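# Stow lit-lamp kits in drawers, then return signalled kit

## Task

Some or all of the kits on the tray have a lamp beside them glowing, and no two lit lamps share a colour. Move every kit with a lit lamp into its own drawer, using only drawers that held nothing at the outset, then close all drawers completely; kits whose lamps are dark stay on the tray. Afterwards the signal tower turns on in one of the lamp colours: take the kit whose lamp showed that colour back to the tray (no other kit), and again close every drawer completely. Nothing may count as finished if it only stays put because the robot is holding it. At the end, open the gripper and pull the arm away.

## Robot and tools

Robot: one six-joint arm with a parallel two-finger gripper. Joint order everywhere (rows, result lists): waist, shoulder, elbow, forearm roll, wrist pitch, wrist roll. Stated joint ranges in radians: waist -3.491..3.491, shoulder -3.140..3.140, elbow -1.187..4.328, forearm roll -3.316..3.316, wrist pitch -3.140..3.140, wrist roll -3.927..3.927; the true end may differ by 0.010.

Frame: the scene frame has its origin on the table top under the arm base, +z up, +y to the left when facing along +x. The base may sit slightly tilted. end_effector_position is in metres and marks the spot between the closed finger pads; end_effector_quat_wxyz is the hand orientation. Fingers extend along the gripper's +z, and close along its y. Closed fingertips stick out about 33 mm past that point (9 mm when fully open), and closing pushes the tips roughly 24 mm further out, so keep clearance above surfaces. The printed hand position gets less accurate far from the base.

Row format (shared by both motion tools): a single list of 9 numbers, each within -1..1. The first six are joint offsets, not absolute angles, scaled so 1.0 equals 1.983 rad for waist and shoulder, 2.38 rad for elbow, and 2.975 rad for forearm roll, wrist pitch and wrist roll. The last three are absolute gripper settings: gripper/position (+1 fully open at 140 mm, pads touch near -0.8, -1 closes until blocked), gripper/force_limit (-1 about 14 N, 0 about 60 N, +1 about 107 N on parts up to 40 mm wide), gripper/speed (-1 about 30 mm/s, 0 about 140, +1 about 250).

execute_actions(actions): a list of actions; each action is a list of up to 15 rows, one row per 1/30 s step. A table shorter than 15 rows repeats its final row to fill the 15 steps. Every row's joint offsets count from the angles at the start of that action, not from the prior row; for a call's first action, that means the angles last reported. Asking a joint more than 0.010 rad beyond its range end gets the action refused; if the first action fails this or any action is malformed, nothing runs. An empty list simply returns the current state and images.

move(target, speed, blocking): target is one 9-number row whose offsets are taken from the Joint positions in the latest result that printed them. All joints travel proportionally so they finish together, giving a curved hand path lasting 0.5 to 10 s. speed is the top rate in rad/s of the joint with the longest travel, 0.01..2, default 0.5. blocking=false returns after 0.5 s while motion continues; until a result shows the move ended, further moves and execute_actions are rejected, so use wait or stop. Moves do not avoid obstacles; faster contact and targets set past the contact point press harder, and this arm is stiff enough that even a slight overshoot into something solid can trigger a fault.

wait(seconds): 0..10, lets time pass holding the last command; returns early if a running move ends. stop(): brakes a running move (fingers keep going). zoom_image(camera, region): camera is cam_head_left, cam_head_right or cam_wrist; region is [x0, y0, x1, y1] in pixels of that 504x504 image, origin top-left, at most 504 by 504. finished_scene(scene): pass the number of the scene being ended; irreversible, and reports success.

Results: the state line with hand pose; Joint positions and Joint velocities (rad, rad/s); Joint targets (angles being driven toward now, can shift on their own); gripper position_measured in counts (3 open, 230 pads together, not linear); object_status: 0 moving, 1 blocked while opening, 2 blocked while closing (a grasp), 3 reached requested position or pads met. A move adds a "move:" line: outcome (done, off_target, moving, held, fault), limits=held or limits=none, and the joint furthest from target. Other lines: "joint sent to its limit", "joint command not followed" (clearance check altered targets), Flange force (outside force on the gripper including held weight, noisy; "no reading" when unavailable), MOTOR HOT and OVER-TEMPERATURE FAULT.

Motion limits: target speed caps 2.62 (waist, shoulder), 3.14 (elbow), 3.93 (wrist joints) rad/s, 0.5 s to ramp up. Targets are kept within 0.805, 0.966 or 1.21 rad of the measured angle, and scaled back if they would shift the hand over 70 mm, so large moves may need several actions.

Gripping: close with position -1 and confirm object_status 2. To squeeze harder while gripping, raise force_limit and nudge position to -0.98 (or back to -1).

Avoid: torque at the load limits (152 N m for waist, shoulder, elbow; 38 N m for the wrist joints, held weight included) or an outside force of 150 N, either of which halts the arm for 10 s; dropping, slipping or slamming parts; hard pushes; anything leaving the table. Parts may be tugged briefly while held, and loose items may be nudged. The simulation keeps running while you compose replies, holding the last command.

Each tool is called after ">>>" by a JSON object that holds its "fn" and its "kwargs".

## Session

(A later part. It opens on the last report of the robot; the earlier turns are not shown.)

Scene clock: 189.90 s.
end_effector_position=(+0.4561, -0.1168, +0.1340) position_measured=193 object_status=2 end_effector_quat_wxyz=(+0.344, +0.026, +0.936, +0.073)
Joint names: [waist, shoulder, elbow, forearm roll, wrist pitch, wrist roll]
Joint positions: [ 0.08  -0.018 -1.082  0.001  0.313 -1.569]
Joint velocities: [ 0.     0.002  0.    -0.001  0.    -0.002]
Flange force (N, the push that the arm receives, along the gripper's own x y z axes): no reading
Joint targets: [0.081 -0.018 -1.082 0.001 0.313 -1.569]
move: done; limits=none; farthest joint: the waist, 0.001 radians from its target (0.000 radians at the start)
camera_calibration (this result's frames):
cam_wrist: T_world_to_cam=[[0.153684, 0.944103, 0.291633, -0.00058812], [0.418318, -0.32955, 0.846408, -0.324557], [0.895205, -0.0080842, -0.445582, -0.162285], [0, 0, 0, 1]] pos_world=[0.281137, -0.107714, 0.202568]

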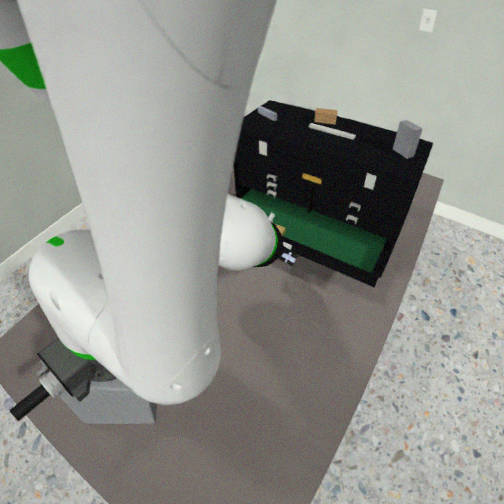

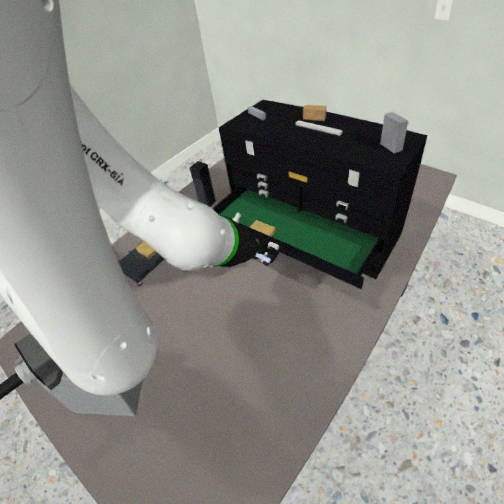

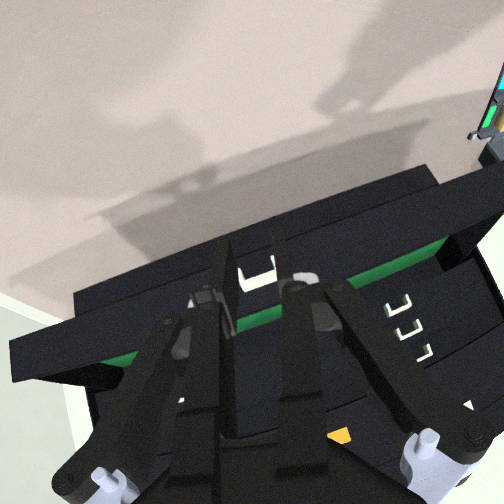

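>>> {"fn": "move", "kwargs": {"target": [0.002,0.059,0.0665,0,-0.0138,0,-1,-0.4,-0.7], "speed": 0.15}}

>>> {"fn": "move", "kwargs": {"target": [0,0.0648,0.0838,0,-0.0237,0,-1,-0.4,-0.7], "speed": 0.1}}

>>> {"fn": "move", "kwargs": {"target": [0,0,0,0,0,0,-0.1,-0.4,0]}}

>>> {"fn": "move", "kwargs": {"target": [-0.008,0.06,-0.0345,0,0.0676,0,-0.1,-0.4,0], "speed": 0.1}}

>>> {"fn": "move", "kwargs": {"target": [0.0005,0.0197,0.0378,0,-0.0168,0,-0.1,-0.4,0], "speed": 0.06}}

Scene clock: 199.13 s.
end_effector_position=(+0.5202, -0.1148, +0.1340) position_measured=193 object_status=2 end_effector_quat_wxyz=(+0.344, +0.024, +0.936, +0.073)
Joint names: [waist, shoulder, elbow, forearm roll, wrist pitch, wrist roll]
Joint positions: [ 0.084  0.099 -0.924  0.001  0.272 -1.569]
Joint velocities: [-0.     0.     0.     0.001 -0.     0.   ]
Flange force (N, the push that the arm receives, along the gripper's own x y z axes): no reading
Joint targets: [0.084 0.099 -0.924 0.001 0.272 -1.569]
move: done; limits=none; farthest joint: the waist, 0.000 radians from its target (0.003 radians at the start)
camera_calibration (this result's frames):
cam_wrist: T_world_to_cam=[[0.149828, 0.944561, 0.292158, -0.0103634], [0.418844, -0.328306, 0.846632, -0.350894], [0.895612, -0.00448093, -0.444813, -0.219637], [0, 0, 0, 1]] pos_world=[0.345232, -0.106396, 0.202409]

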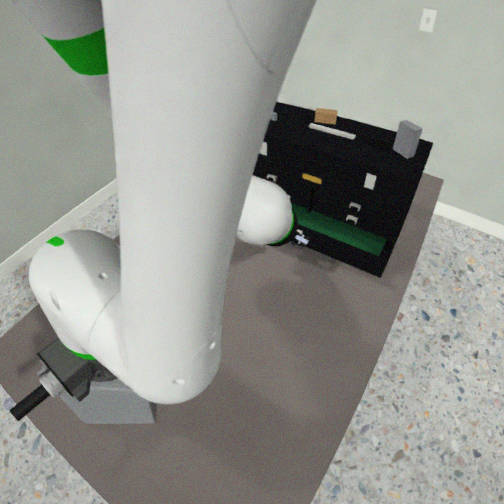

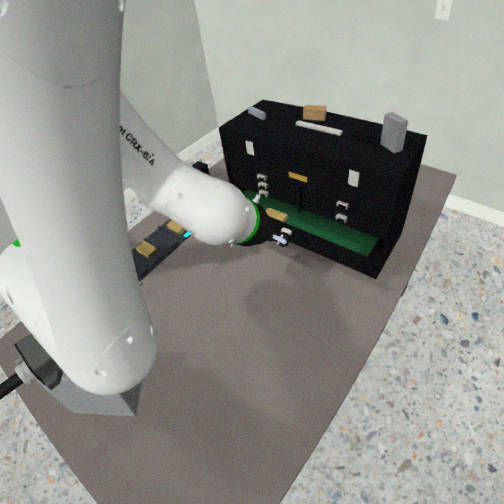

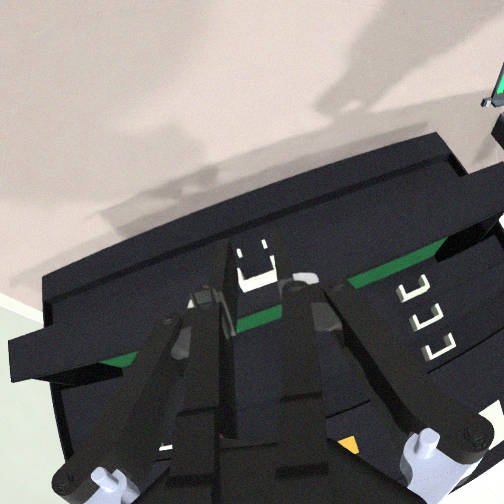

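Scene clock: 201.43 s.
end_effector_position=(+0.5980, -0.1145, +0.1333) position_measured=193 object_status=2 end_effector_quat_wxyz=(+0.344, +0.024, +0.936, +0.073)
Joint names: [waist, shoulder, elbow, forearm roll, wrist pitch, wrist roll]
Joint positions: [ 0.084  0.227 -0.724  0.001  0.201 -1.569]
Joint velocities: [ 0.001  0.001  0.001  0.     0.    -0.   ]
Flange force (N, the push that the arm receives, along the gripper's own x y z axes): no reading
Joint targets: [0.084 0.227 -0.724 0.001 0.201 -1.569]
move: done; limits=none; farthest joint: the waist, 0.000 radians from its target (0.000 radians at the start)
camera_calibration (this result's frames):
cam_wrist: T_world_to_cam=[[0.149801, 0.944583, 0.2921, -0.0220864], [0.418723, -0.328241, 0.846716, -0.382735], [0.895673, -0.00452957, -0.44469, -0.289682], [0, 0, 0, 1]] pos_world=[0.423029, -0.106079, 0.201701]

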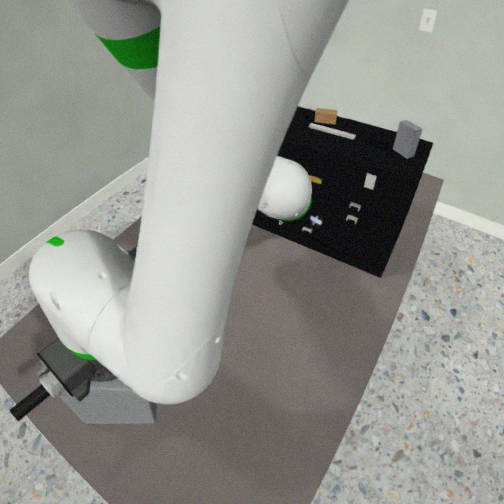

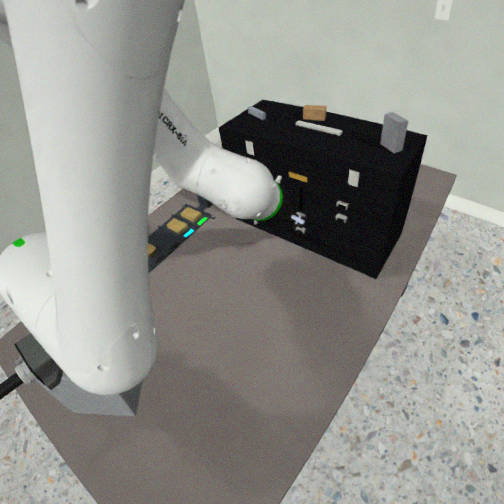

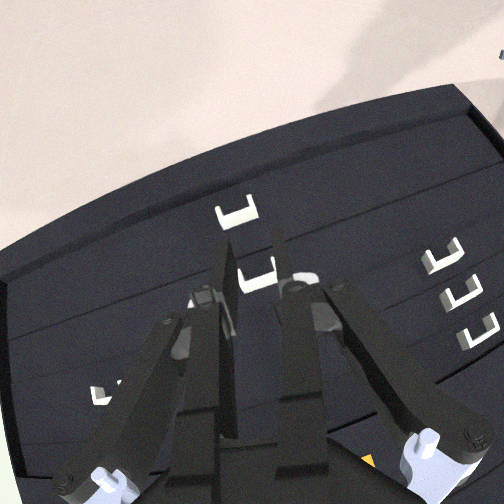

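Scene clock: 201.93 s.
end_effector_position=(+0.5980, -0.1144, +0.1332) position_measured=141 object_status=3 end_effector_quat_wxyz=(+0.344, +0.024, +0.936, +0.073)
Joint names: [waist, shoulder, elbow, forearm roll, wrist pitch, wrist roll]
Joint positions: [ 0.084  0.228 -0.724  0.001  0.201 -1.569]
Joint velocities: [ 0.    -0.002 -0.    -0.    -0.     0.001]
Flange force (N, the push that the arm receives, along the gripper's own x y z axes): no reading
Joint targets: [0.084 0.227 -0.724 0.001 0.201 -1.569]
move: done; limits=none; farthest joint: the shoulder, 0.001 radians from its target (0.000 radians at the start)
camera_calibration (this result's frames):
cam_wrist: T_world_to_cam=[[0.149727, 0.944602, 0.292077, -0.0220722], [0.418879, -0.328188, 0.84666, -0.38273], [0.895613, -0.00442317, -0.444813, -0.289647], [0, 0, 0, 1]] pos_world=[0.423034, -0.106039, 0.20165]

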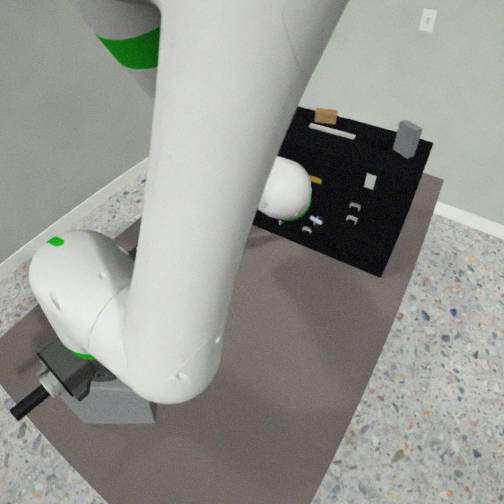

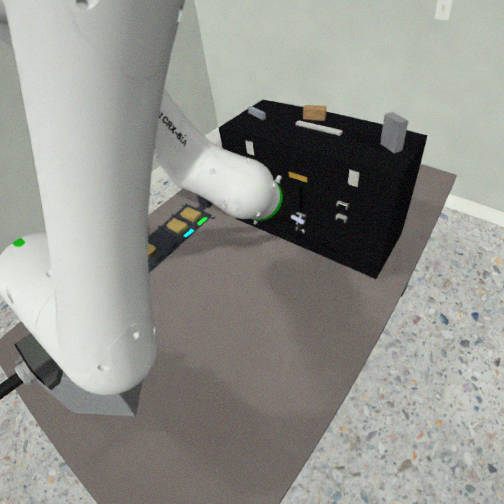

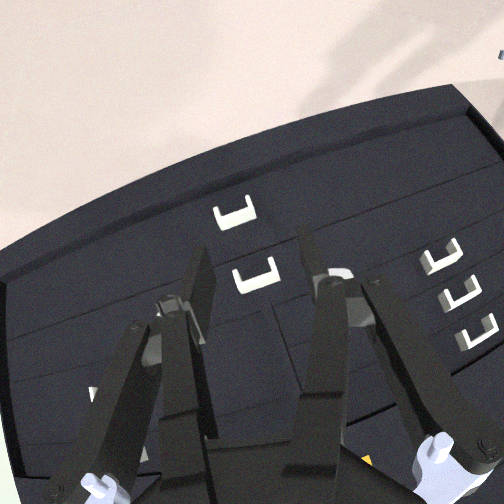

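Scene clock: 204.23 s.
end_effector_position=(+0.5614, -0.1152, +0.0797) position_measured=141 object_status=3 end_effector_quat_wxyz=(+0.344, +0.031, +0.936, +0.070)
Joint names: [waist, shoulder, elbow, forearm roll, wrist pitch, wrist roll]
Joint positions: [ 0.069  0.347 -0.806  0.001  0.402 -1.569]
Joint velocities: [-0.001 -0.001 -0.    -0.     0.001  0.   ]
Flange force (N, the push that the arm receives, along the gripper's own x y z axes): [3.2 0.3 -3.0]
Joint targets: [0.069 0.347 -0.806 0.001 0.402 -1.569]
move: done; limits=none; farthest joint: the waist, 0.000 radians from its target (0.016 radians at the start)
camera_calibration (this result's frames):
cam_wrist: T_world_to_cam=[[0.165053, 0.942634, 0.290169, -0.00889003], [0.415799, -0.333285, 0.846187, -0.321185], [0.894354, -0.0190137, -0.446956, -0.281446], [0, 0, 0, 1]] pos_world=[0.386728, -0.104018, 0.148568]

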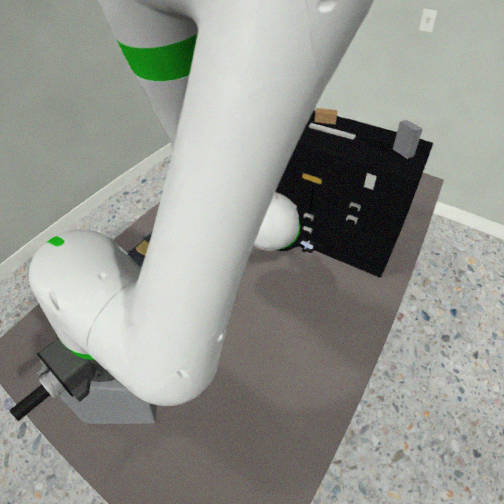

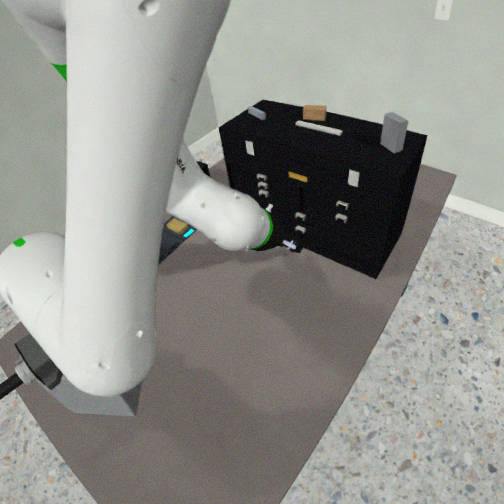

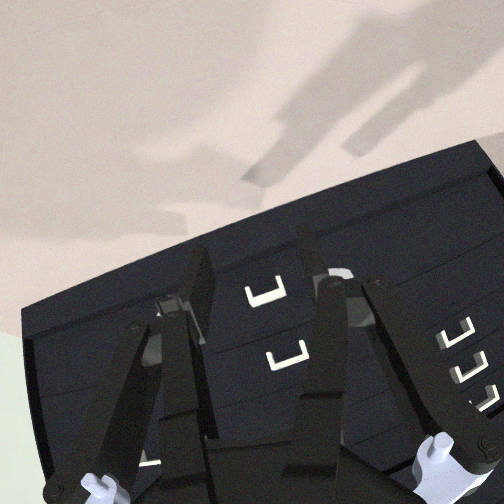

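Scene clock: 206.03 s.
end_effector_position=(+0.5967, -0.1151, +0.0796) position_measured=141 object_status=3 end_effector_quat_wxyz=(+0.344, +0.031, +0.936, +0.070)
Joint names: [waist, shoulder, elbow, forearm roll, wrist pitch, wrist roll]
Joint positions: [ 0.07   0.386 -0.716  0.001  0.352 -1.569]
Joint velocities: [-0.001 -0.001  0.    -0.    -0.     0.002]
Flange force (N, the push that the arm receives, along the gripper's own x y z axes): [3.8 -0.3 -5.8]
Joint targets: [0.070 0.386 -0.716 0.001 0.352 -1.569]
move: done; limits=none; farthest joint: the waist, 0.000 radians from its target (0.001 radians at the start)
camera_calibration (this result's frames):
cam_wrist: T_world_to_cam=[[0.163982, 0.942753, 0.290389, -0.01418], [0.415188, -0.33299, 0.846603, -0.335305], [0.894835, -0.0182619, -0.446024, -0.313335], [0, 0, 0, 1]] pos_world=[0.421923, -0.104007, 0.148233]

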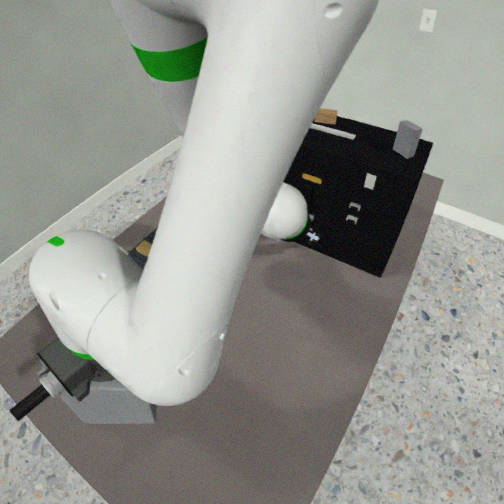

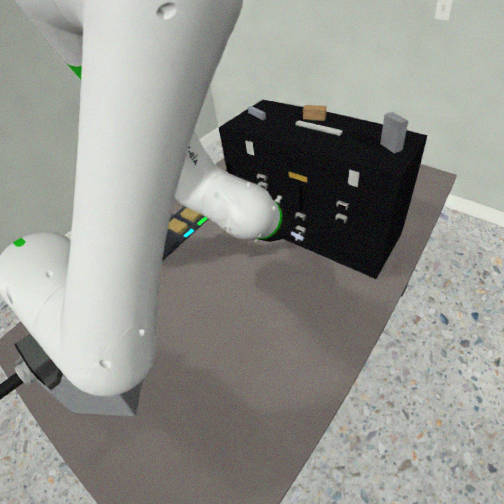

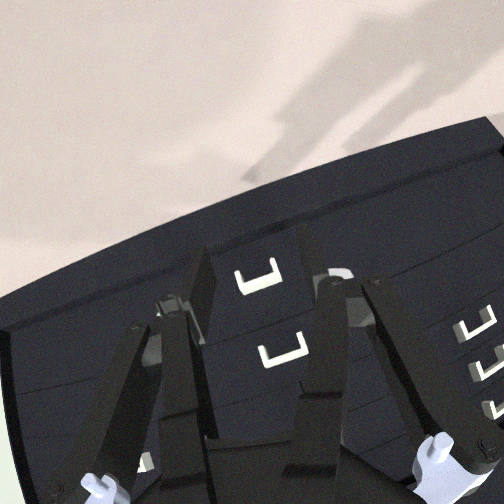

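>>> {"fn": "move", "kwargs": {"target": [0,0,0,0,0,0,-1,-0.4,-0.7]}}

>>> {"fn": "move", "kwargs": {"target": [-0.001,-0.0394,-0.0756,0,0.0339,0,-1,-0.4,-0.7], "speed": 0.12}}

Scene clock: 208.60 s.
end_effector_position=(+0.5967, -0.1151, +0.0796) position_measured=193 object_status=2 end_effector_quat_wxyz=(+0.344, +0.031, +0.936, +0.070)
Joint names: [waist, shoulder, elbow, forearm roll, wrist pitch, wrist roll]
Joint positions: [ 0.07   0.386 -0.716  0.001  0.352 -1.569]
Joint velocities: [-0.     0.002  0.    -0.     0.     0.   ]
Flange force (N, the push that the arm receives, along the gripper's own x y z axes): [0.9 -31.6 -13.0]
Joint targets: [0.070 0.386 -0.716 0.001 0.352 -1.569]
move: done; limits=none; farthest joint: the waist, 0.000 radians from its target (0.000 radians at the start)
camera_calibration (this result's frames):
cam_wrist: T_world_to_cam=[[0.164239, 0.942682, 0.290476, -0.0143109], [0.415127, -0.333183, 0.846557, -0.335276], [0.894816, -0.0184534, -0.446055, -0.313332], [0, 0, 0, 1]] pos_world=[0.421907, -0.104, 0.148224]

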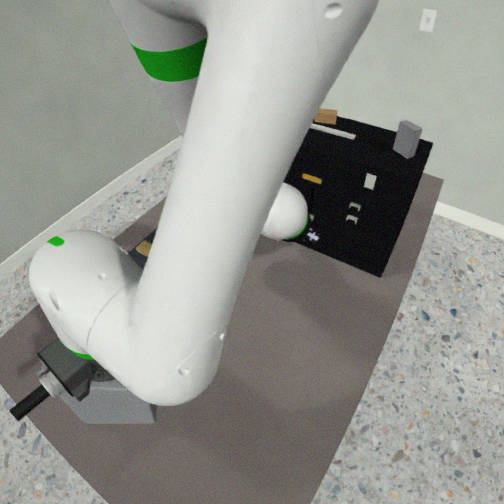

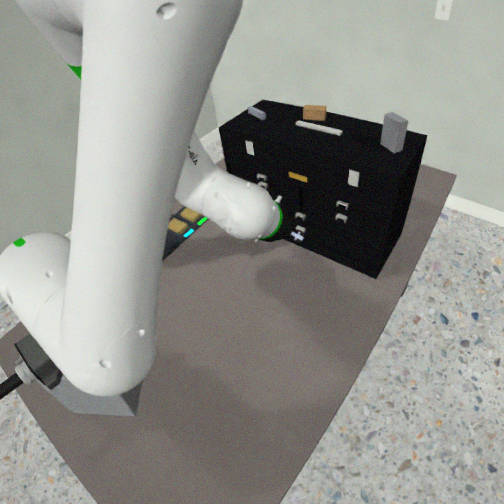

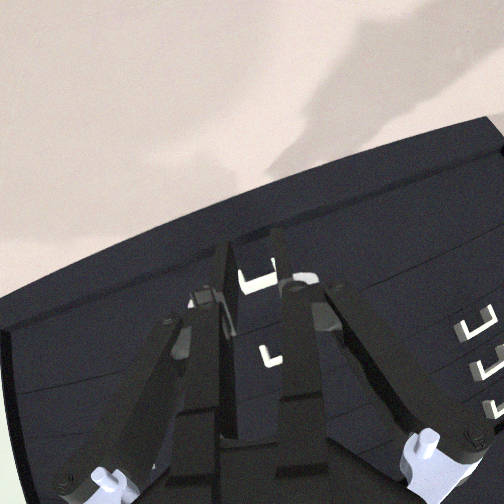

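Scene clock: 210.43 s.
end_effector_position=(+0.5257, -0.1155, +0.0806) position_measured=193 object_status=2 end_effector_quat_wxyz=(+0.344, +0.032, +0.936, +0.070)
Joint names: [waist, shoulder, elbow, forearm roll, wrist pitch, wrist roll]
Joint positions: [ 0.068  0.308 -0.896  0.001  0.453 -1.569]
Joint velocities: [-0.    -0.    -0.001 -0.     0.     0.001]
Flange force (N, the push that the arm receives, along the gripper's own x y z axes): [17.4 -43.6 21.4]
Joint targets: [0.068 0.308 -0.896 0.001 0.453 -1.569]
move: done; limits=none; farthest joint: the waist, 0.000 radians from its target (0.002 radians at the start)
camera_calibration (this result's frames):
cam_wrist: T_world_to_cam=[[0.166349, 0.94241, 0.290158, -0.00371491], [0.41557, -0.333851, 0.846076, -0.307064], [0.89422, -0.020163, -0.447173, -0.249195], [0, 0, 0, 1]] pos_world=[0.35106, -0.104037, 0.149444]

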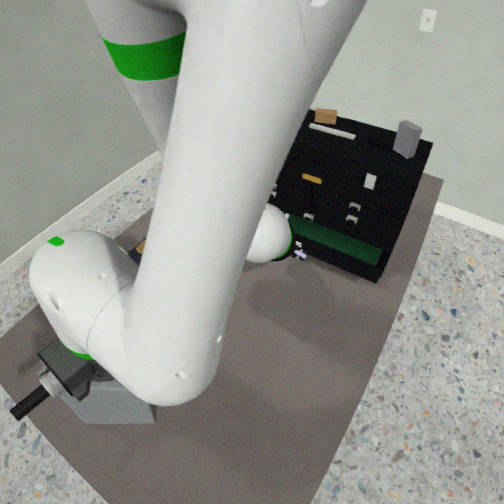

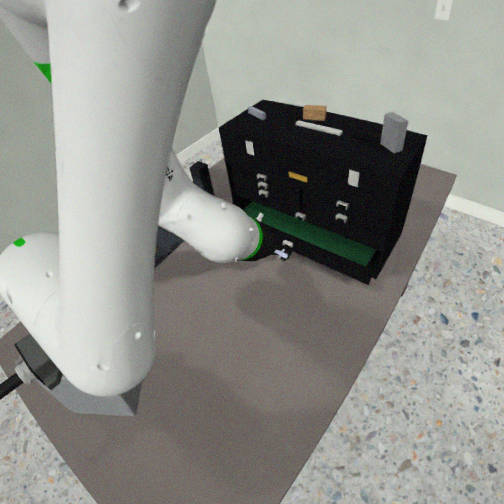

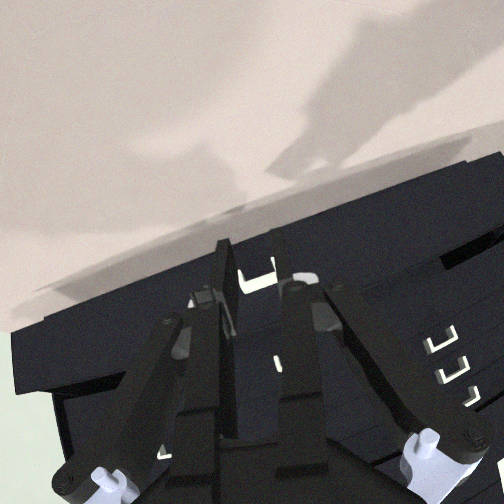

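>>> {"fn": "move", "kwargs": {"target": [-0.005,-0.0318,-0.0752,0,0.039,0,-1,-0.4,-0.7], "speed": 0.12}}

>>> {"fn": "move", "kwargs": {"target": [0,0,0,0,0,0,-0.1,-0.4,0]}}

>>> {"fn": "move", "kwargs": {"target": [0,-0.2118,-0.0105,0,-0.249,0,-0.1,-0.4,0]}}

>>> {"fn": "move", "kwargs": {"target": [0.456,0,0,0,0,-0.357,0.3,-0.2,0], "speed": 0.9}}

>>> {"fn": "move", "kwargs": {"target": [0,0.3535,0.358,0.082,-0.2292,0,0.3,-0.2,0], "speed": 0.7}}

>>> {"fn": "move", "kwargs": {"target": [-0.015,0.0605,-0.011,0.016,0.048,-0.01,0.3,-0.2,0], "speed": 0.2}}

Scene clock: 220.90 s.
end_effector_position=(+0.4516, -0.1190, +0.0805) position_measured=193 object_status=2 end_effector_quat_wxyz=(+0.343, +0.036, +0.936, +0.068)
Joint names: [waist, shoulder, elbow, forearm roll, wrist pitch, wrist roll]
Joint positions: [ 0.058  0.245 -1.075  0.001  0.569 -1.569]
Joint velocities: [ 0.001 -0.    -0.    -0.     0.    -0.001]
Flange force (N, the push that the arm receives, along the gripper's own x y z axes): [26.4 22.5 29.7]
Joint targets: [0.058 0.245 -1.075 0.001 0.569 -1.569]
move: done; limits=none; farthest joint: the waist, 0.000 radians from its target (0.010 radians at the start)
camera_calibration (this result's frames):
cam_wrist: T_world_to_cam=[[0.175871, 0.941063, 0.288913, 0.007653], [0.413524, -0.336962, 0.845845, -0.27681], [0.893346, -0.0292875, -0.448414, -0.183652], [0, 0, 0, 1]] pos_world=[0.277187, -0.105855, 0.149576]

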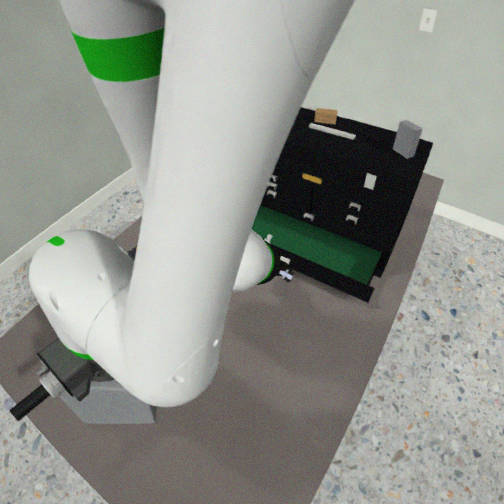

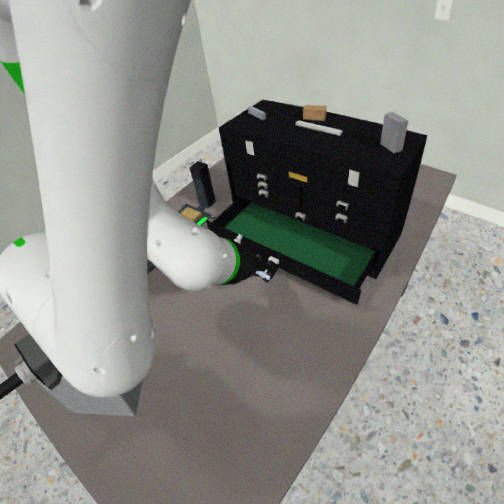

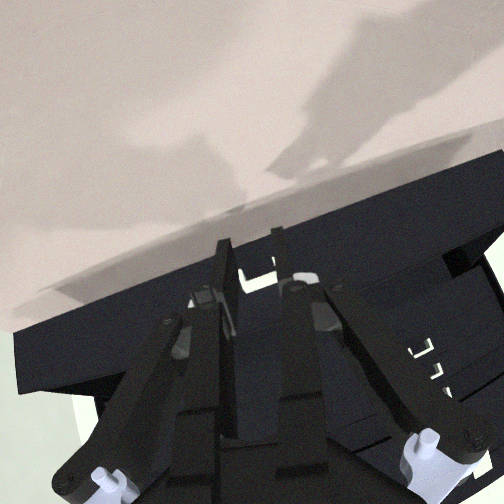

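Scene clock: 221.40 s.
end_effector_position=(+0.4516, -0.1192, +0.0805) position_measured=141 object_status=3 end_effector_quat_wxyz=(+0.343, +0.036, +0.936, +0.068)
Joint names: [waist, shoulder, elbow, forearm roll, wrist pitch, wrist roll]
Joint positions: [ 0.057  0.244 -1.075  0.001  0.569 -1.569]
Joint velocities: [-0.001  0.001 -0.     0.001  0.    -0.   ]
Flange force (N, the push that the arm receives, along the gripper's own x y z axes): [1.4 3.8 -3.6]
Joint targets: [0.058 0.245 -1.075 0.001 0.569 -1.569]
move: done; limits=none; farthest joint: the waist, 0.001 radians from its target (0.000 radians at the start)
camera_calibration (this result's frames):
cam_wrist: T_world_to_cam=[[0.176133, 0.941023, 0.288882, 0.00765794], [0.413444, -0.33705, 0.845849, -0.276812], [0.893331, -0.0295457, -0.448426, -0.183649], [0, 0, 0, 1]] pos_world=[0.277157, -0.105932, 0.149576]

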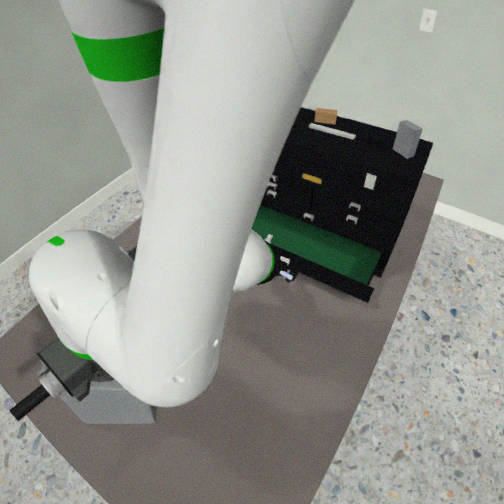

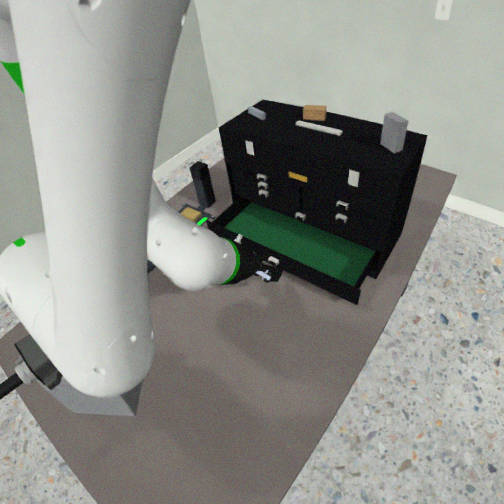

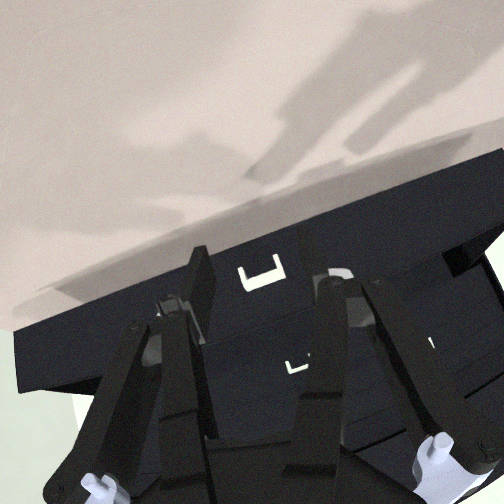

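Scene clock: 223.33 s.
end_effector_position=(+0.3364, -0.1195, +0.0992) position_measured=141 object_status=3 end_effector_quat_wxyz=(+0.177, +0.024, +0.981, +0.073)
Joint names: [waist, shoulder, elbow, forearm roll, wrist pitch, wrist roll]
Joint positions: [ 0.057 -0.176 -1.1    0.001 -0.172 -1.569]
Joint velocities: [-0.001 -0.001 -0.    -0.    -0.    -0.   ]
Flange force (N, the push that the arm receives, along the gripper's own x y z axes): no reading
Joint targets: [0.057 -0.176 -1.100 0.001 -0.172 -1.569]
move: done; limits=none; farthest joint: the shoulder, 0.001 radians from its target (0.421 radians at the start)
camera_calibration (this result's frames):
cam_wrist: T_world_to_cam=[[0.215169, 0.9494, 0.228782, 0.0166529], [0.689318, -0.313598, 0.653067, -0.315996], [0.691768, 0.0171838, -0.721915, 0.028206], [0, 0, 0, 1]] pos_world=[0.194727, -0.115391, 0.222919]

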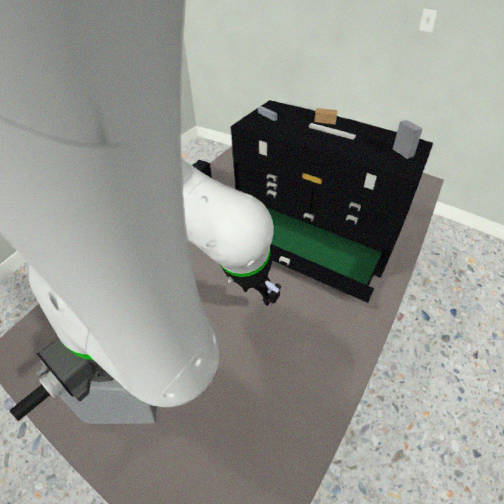

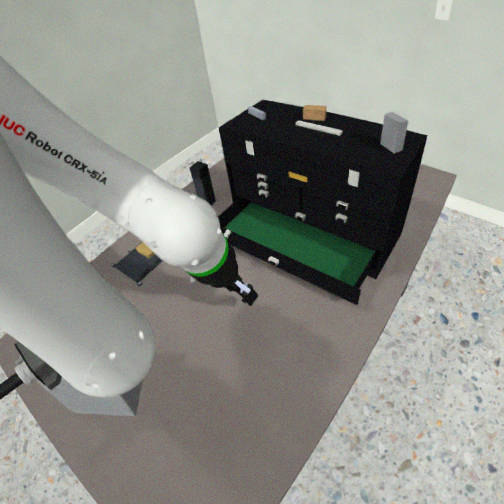

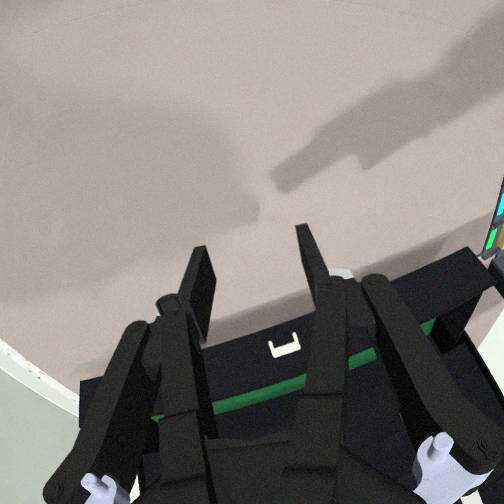

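Scene clock: 225.07 s.
end_effector_position=(+0.3129, +0.2017, +0.1526) position_measured=91 object_status=3 end_effector_quat_wxyz=(+0.069, +0.104, +0.957, +0.264)
Joint names: [waist, shoulder, elbow, forearm roll, wrist pitch, wrist roll]
Joint positions: [ 0.962 -0.176 -1.1    0.001 -0.172 -2.631]
Joint velocities: [ 0.001 -0.001  0.     0.     0.    -0.001]
Flange force (N, the push that the arm receives, along the gripper's own x y z axes): no reading
Joint targets: [0.962 -0.176 -1.100 0.001 -0.172 -2.631]
move: done; limits=none; farthest joint: the waist, 0.000 radians from its target (0.904 radians at the start)
camera_calibration (this result's frames):
cam_wrist: T_world_to_cam=[[0.36084, 0.766767, 0.530907, -0.350244], [0.757815, -0.57287, 0.31231, -0.151077], [0.54361, 0.289635, -0.787782, 0.0788821], [0, 0, 0, 1]] pos_world=[0.197989, 0.159161, 0.295271]

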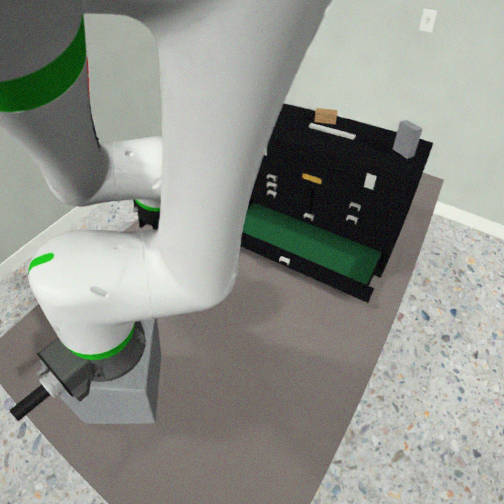

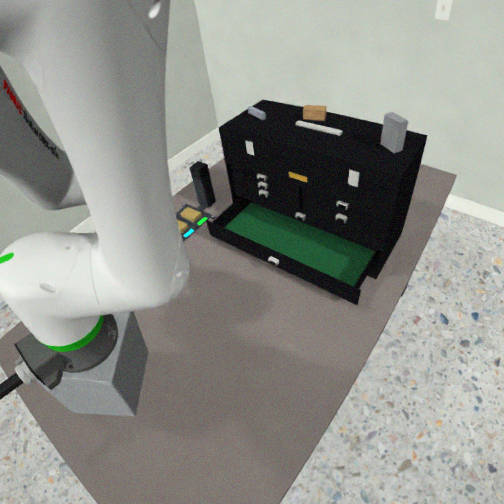

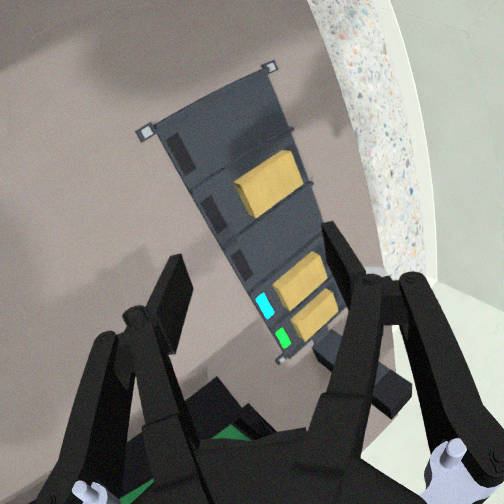

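Scene clock: 226.77 s.
end_effector_position=(+0.4657, +0.2984, +0.1328) position_measured=91 object_status=3 end_effector_quat_wxyz=(+0.000, +0.002, +1.000, +0.004)
Joint names: [waist, shoulder, elbow, forearm roll, wrist pitch, wrist roll]
Joint positions: [ 0.962  0.525 -0.248  0.245 -0.854 -2.631]
Joint velocities: [ 0.001  0.     0.001 -0.    -0.     0.   ]
Flange force (N, the push that the arm receives, along the gripper's own x y z axes): [5.0 -1.3 2.4]
Joint targets: [0.962 0.526 -0.248 0.245 -0.854 -2.631]
move: done; limits=none; farthest joint: the waist, 0.000 radians from its target (0.000 radians at the start)
camera_calibration (this result's frames):
cam_wrist: T_world_to_cam=[[0.215385, 0.976391, 0.0164105, -0.395518], [0.89162, -0.203483, 0.404486, -0.390035], [0.398276, -0.0724883, -0.914397, 0.144767], [0, 0, 0, 1]] pos_world=[0.375294, 0.317309, 0.296629]

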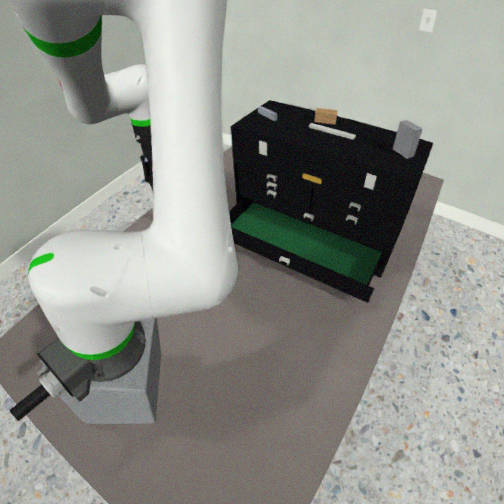

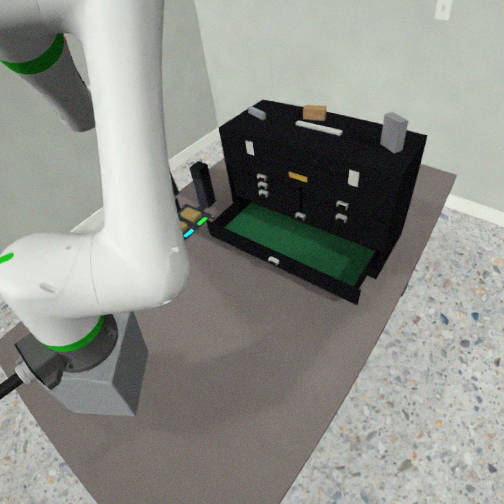

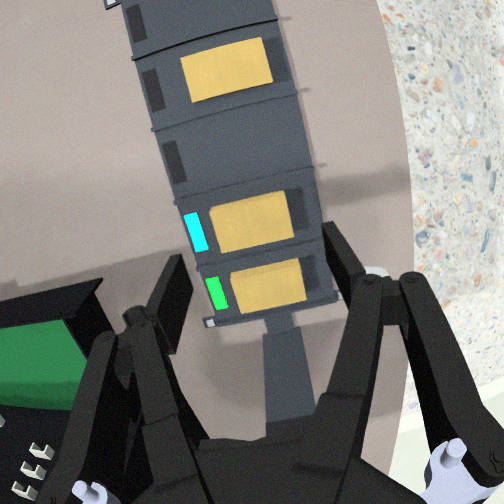

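Scene clock: 227.83 s.
end_effector_position=(+0.4679, +0.2968, +0.0627) position_measured=91 object_status=3 end_effector_quat_wxyz=(+0.001, +0.001, +1.000, +0.002)
Joint names: [waist, shoulder, elbow, forearm roll, wrist pitch, wrist roll]
Joint positions: [ 0.932  0.645 -0.275  0.292 -0.711 -2.661]
Joint velocities: [ 0.     0.001 -0.     0.001  0.001 -0.001]
Flange force (N, the push that the arm receives, along the gripper's own x y z axes): [7.0 -1.6 0.3]
Joint targets: [0.932 0.645 -0.275 0.292 -0.711 -2.661]
move: done; limits=none; farthest joint: the waist, 0.000 radians from its target (0.030 radians at the start)
camera_calibration (this result's frames):
cam_wrist: T_world_to_cam=[[0.213398, 0.976889, 0.0121701, -0.392261], [0.891329, -0.199778, 0.406967, -0.365138], [0.399993, -0.0759986, -0.913362, 0.0798837], [0, 0, 0, 1]] pos_world=[0.377212, 0.31632, 0.226336]

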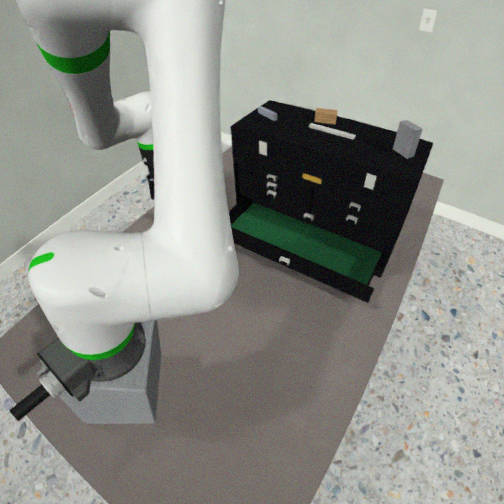

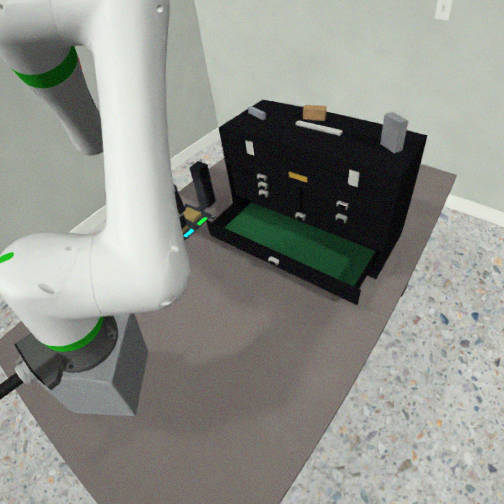

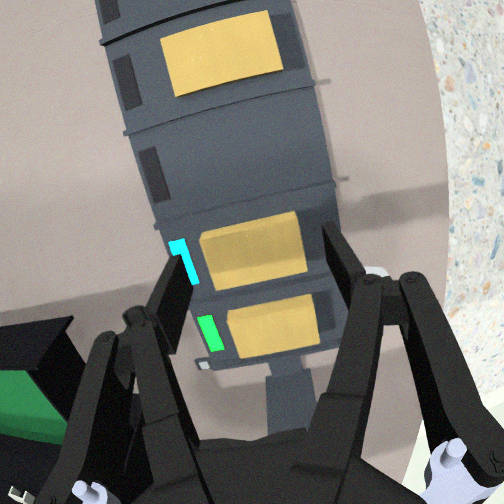

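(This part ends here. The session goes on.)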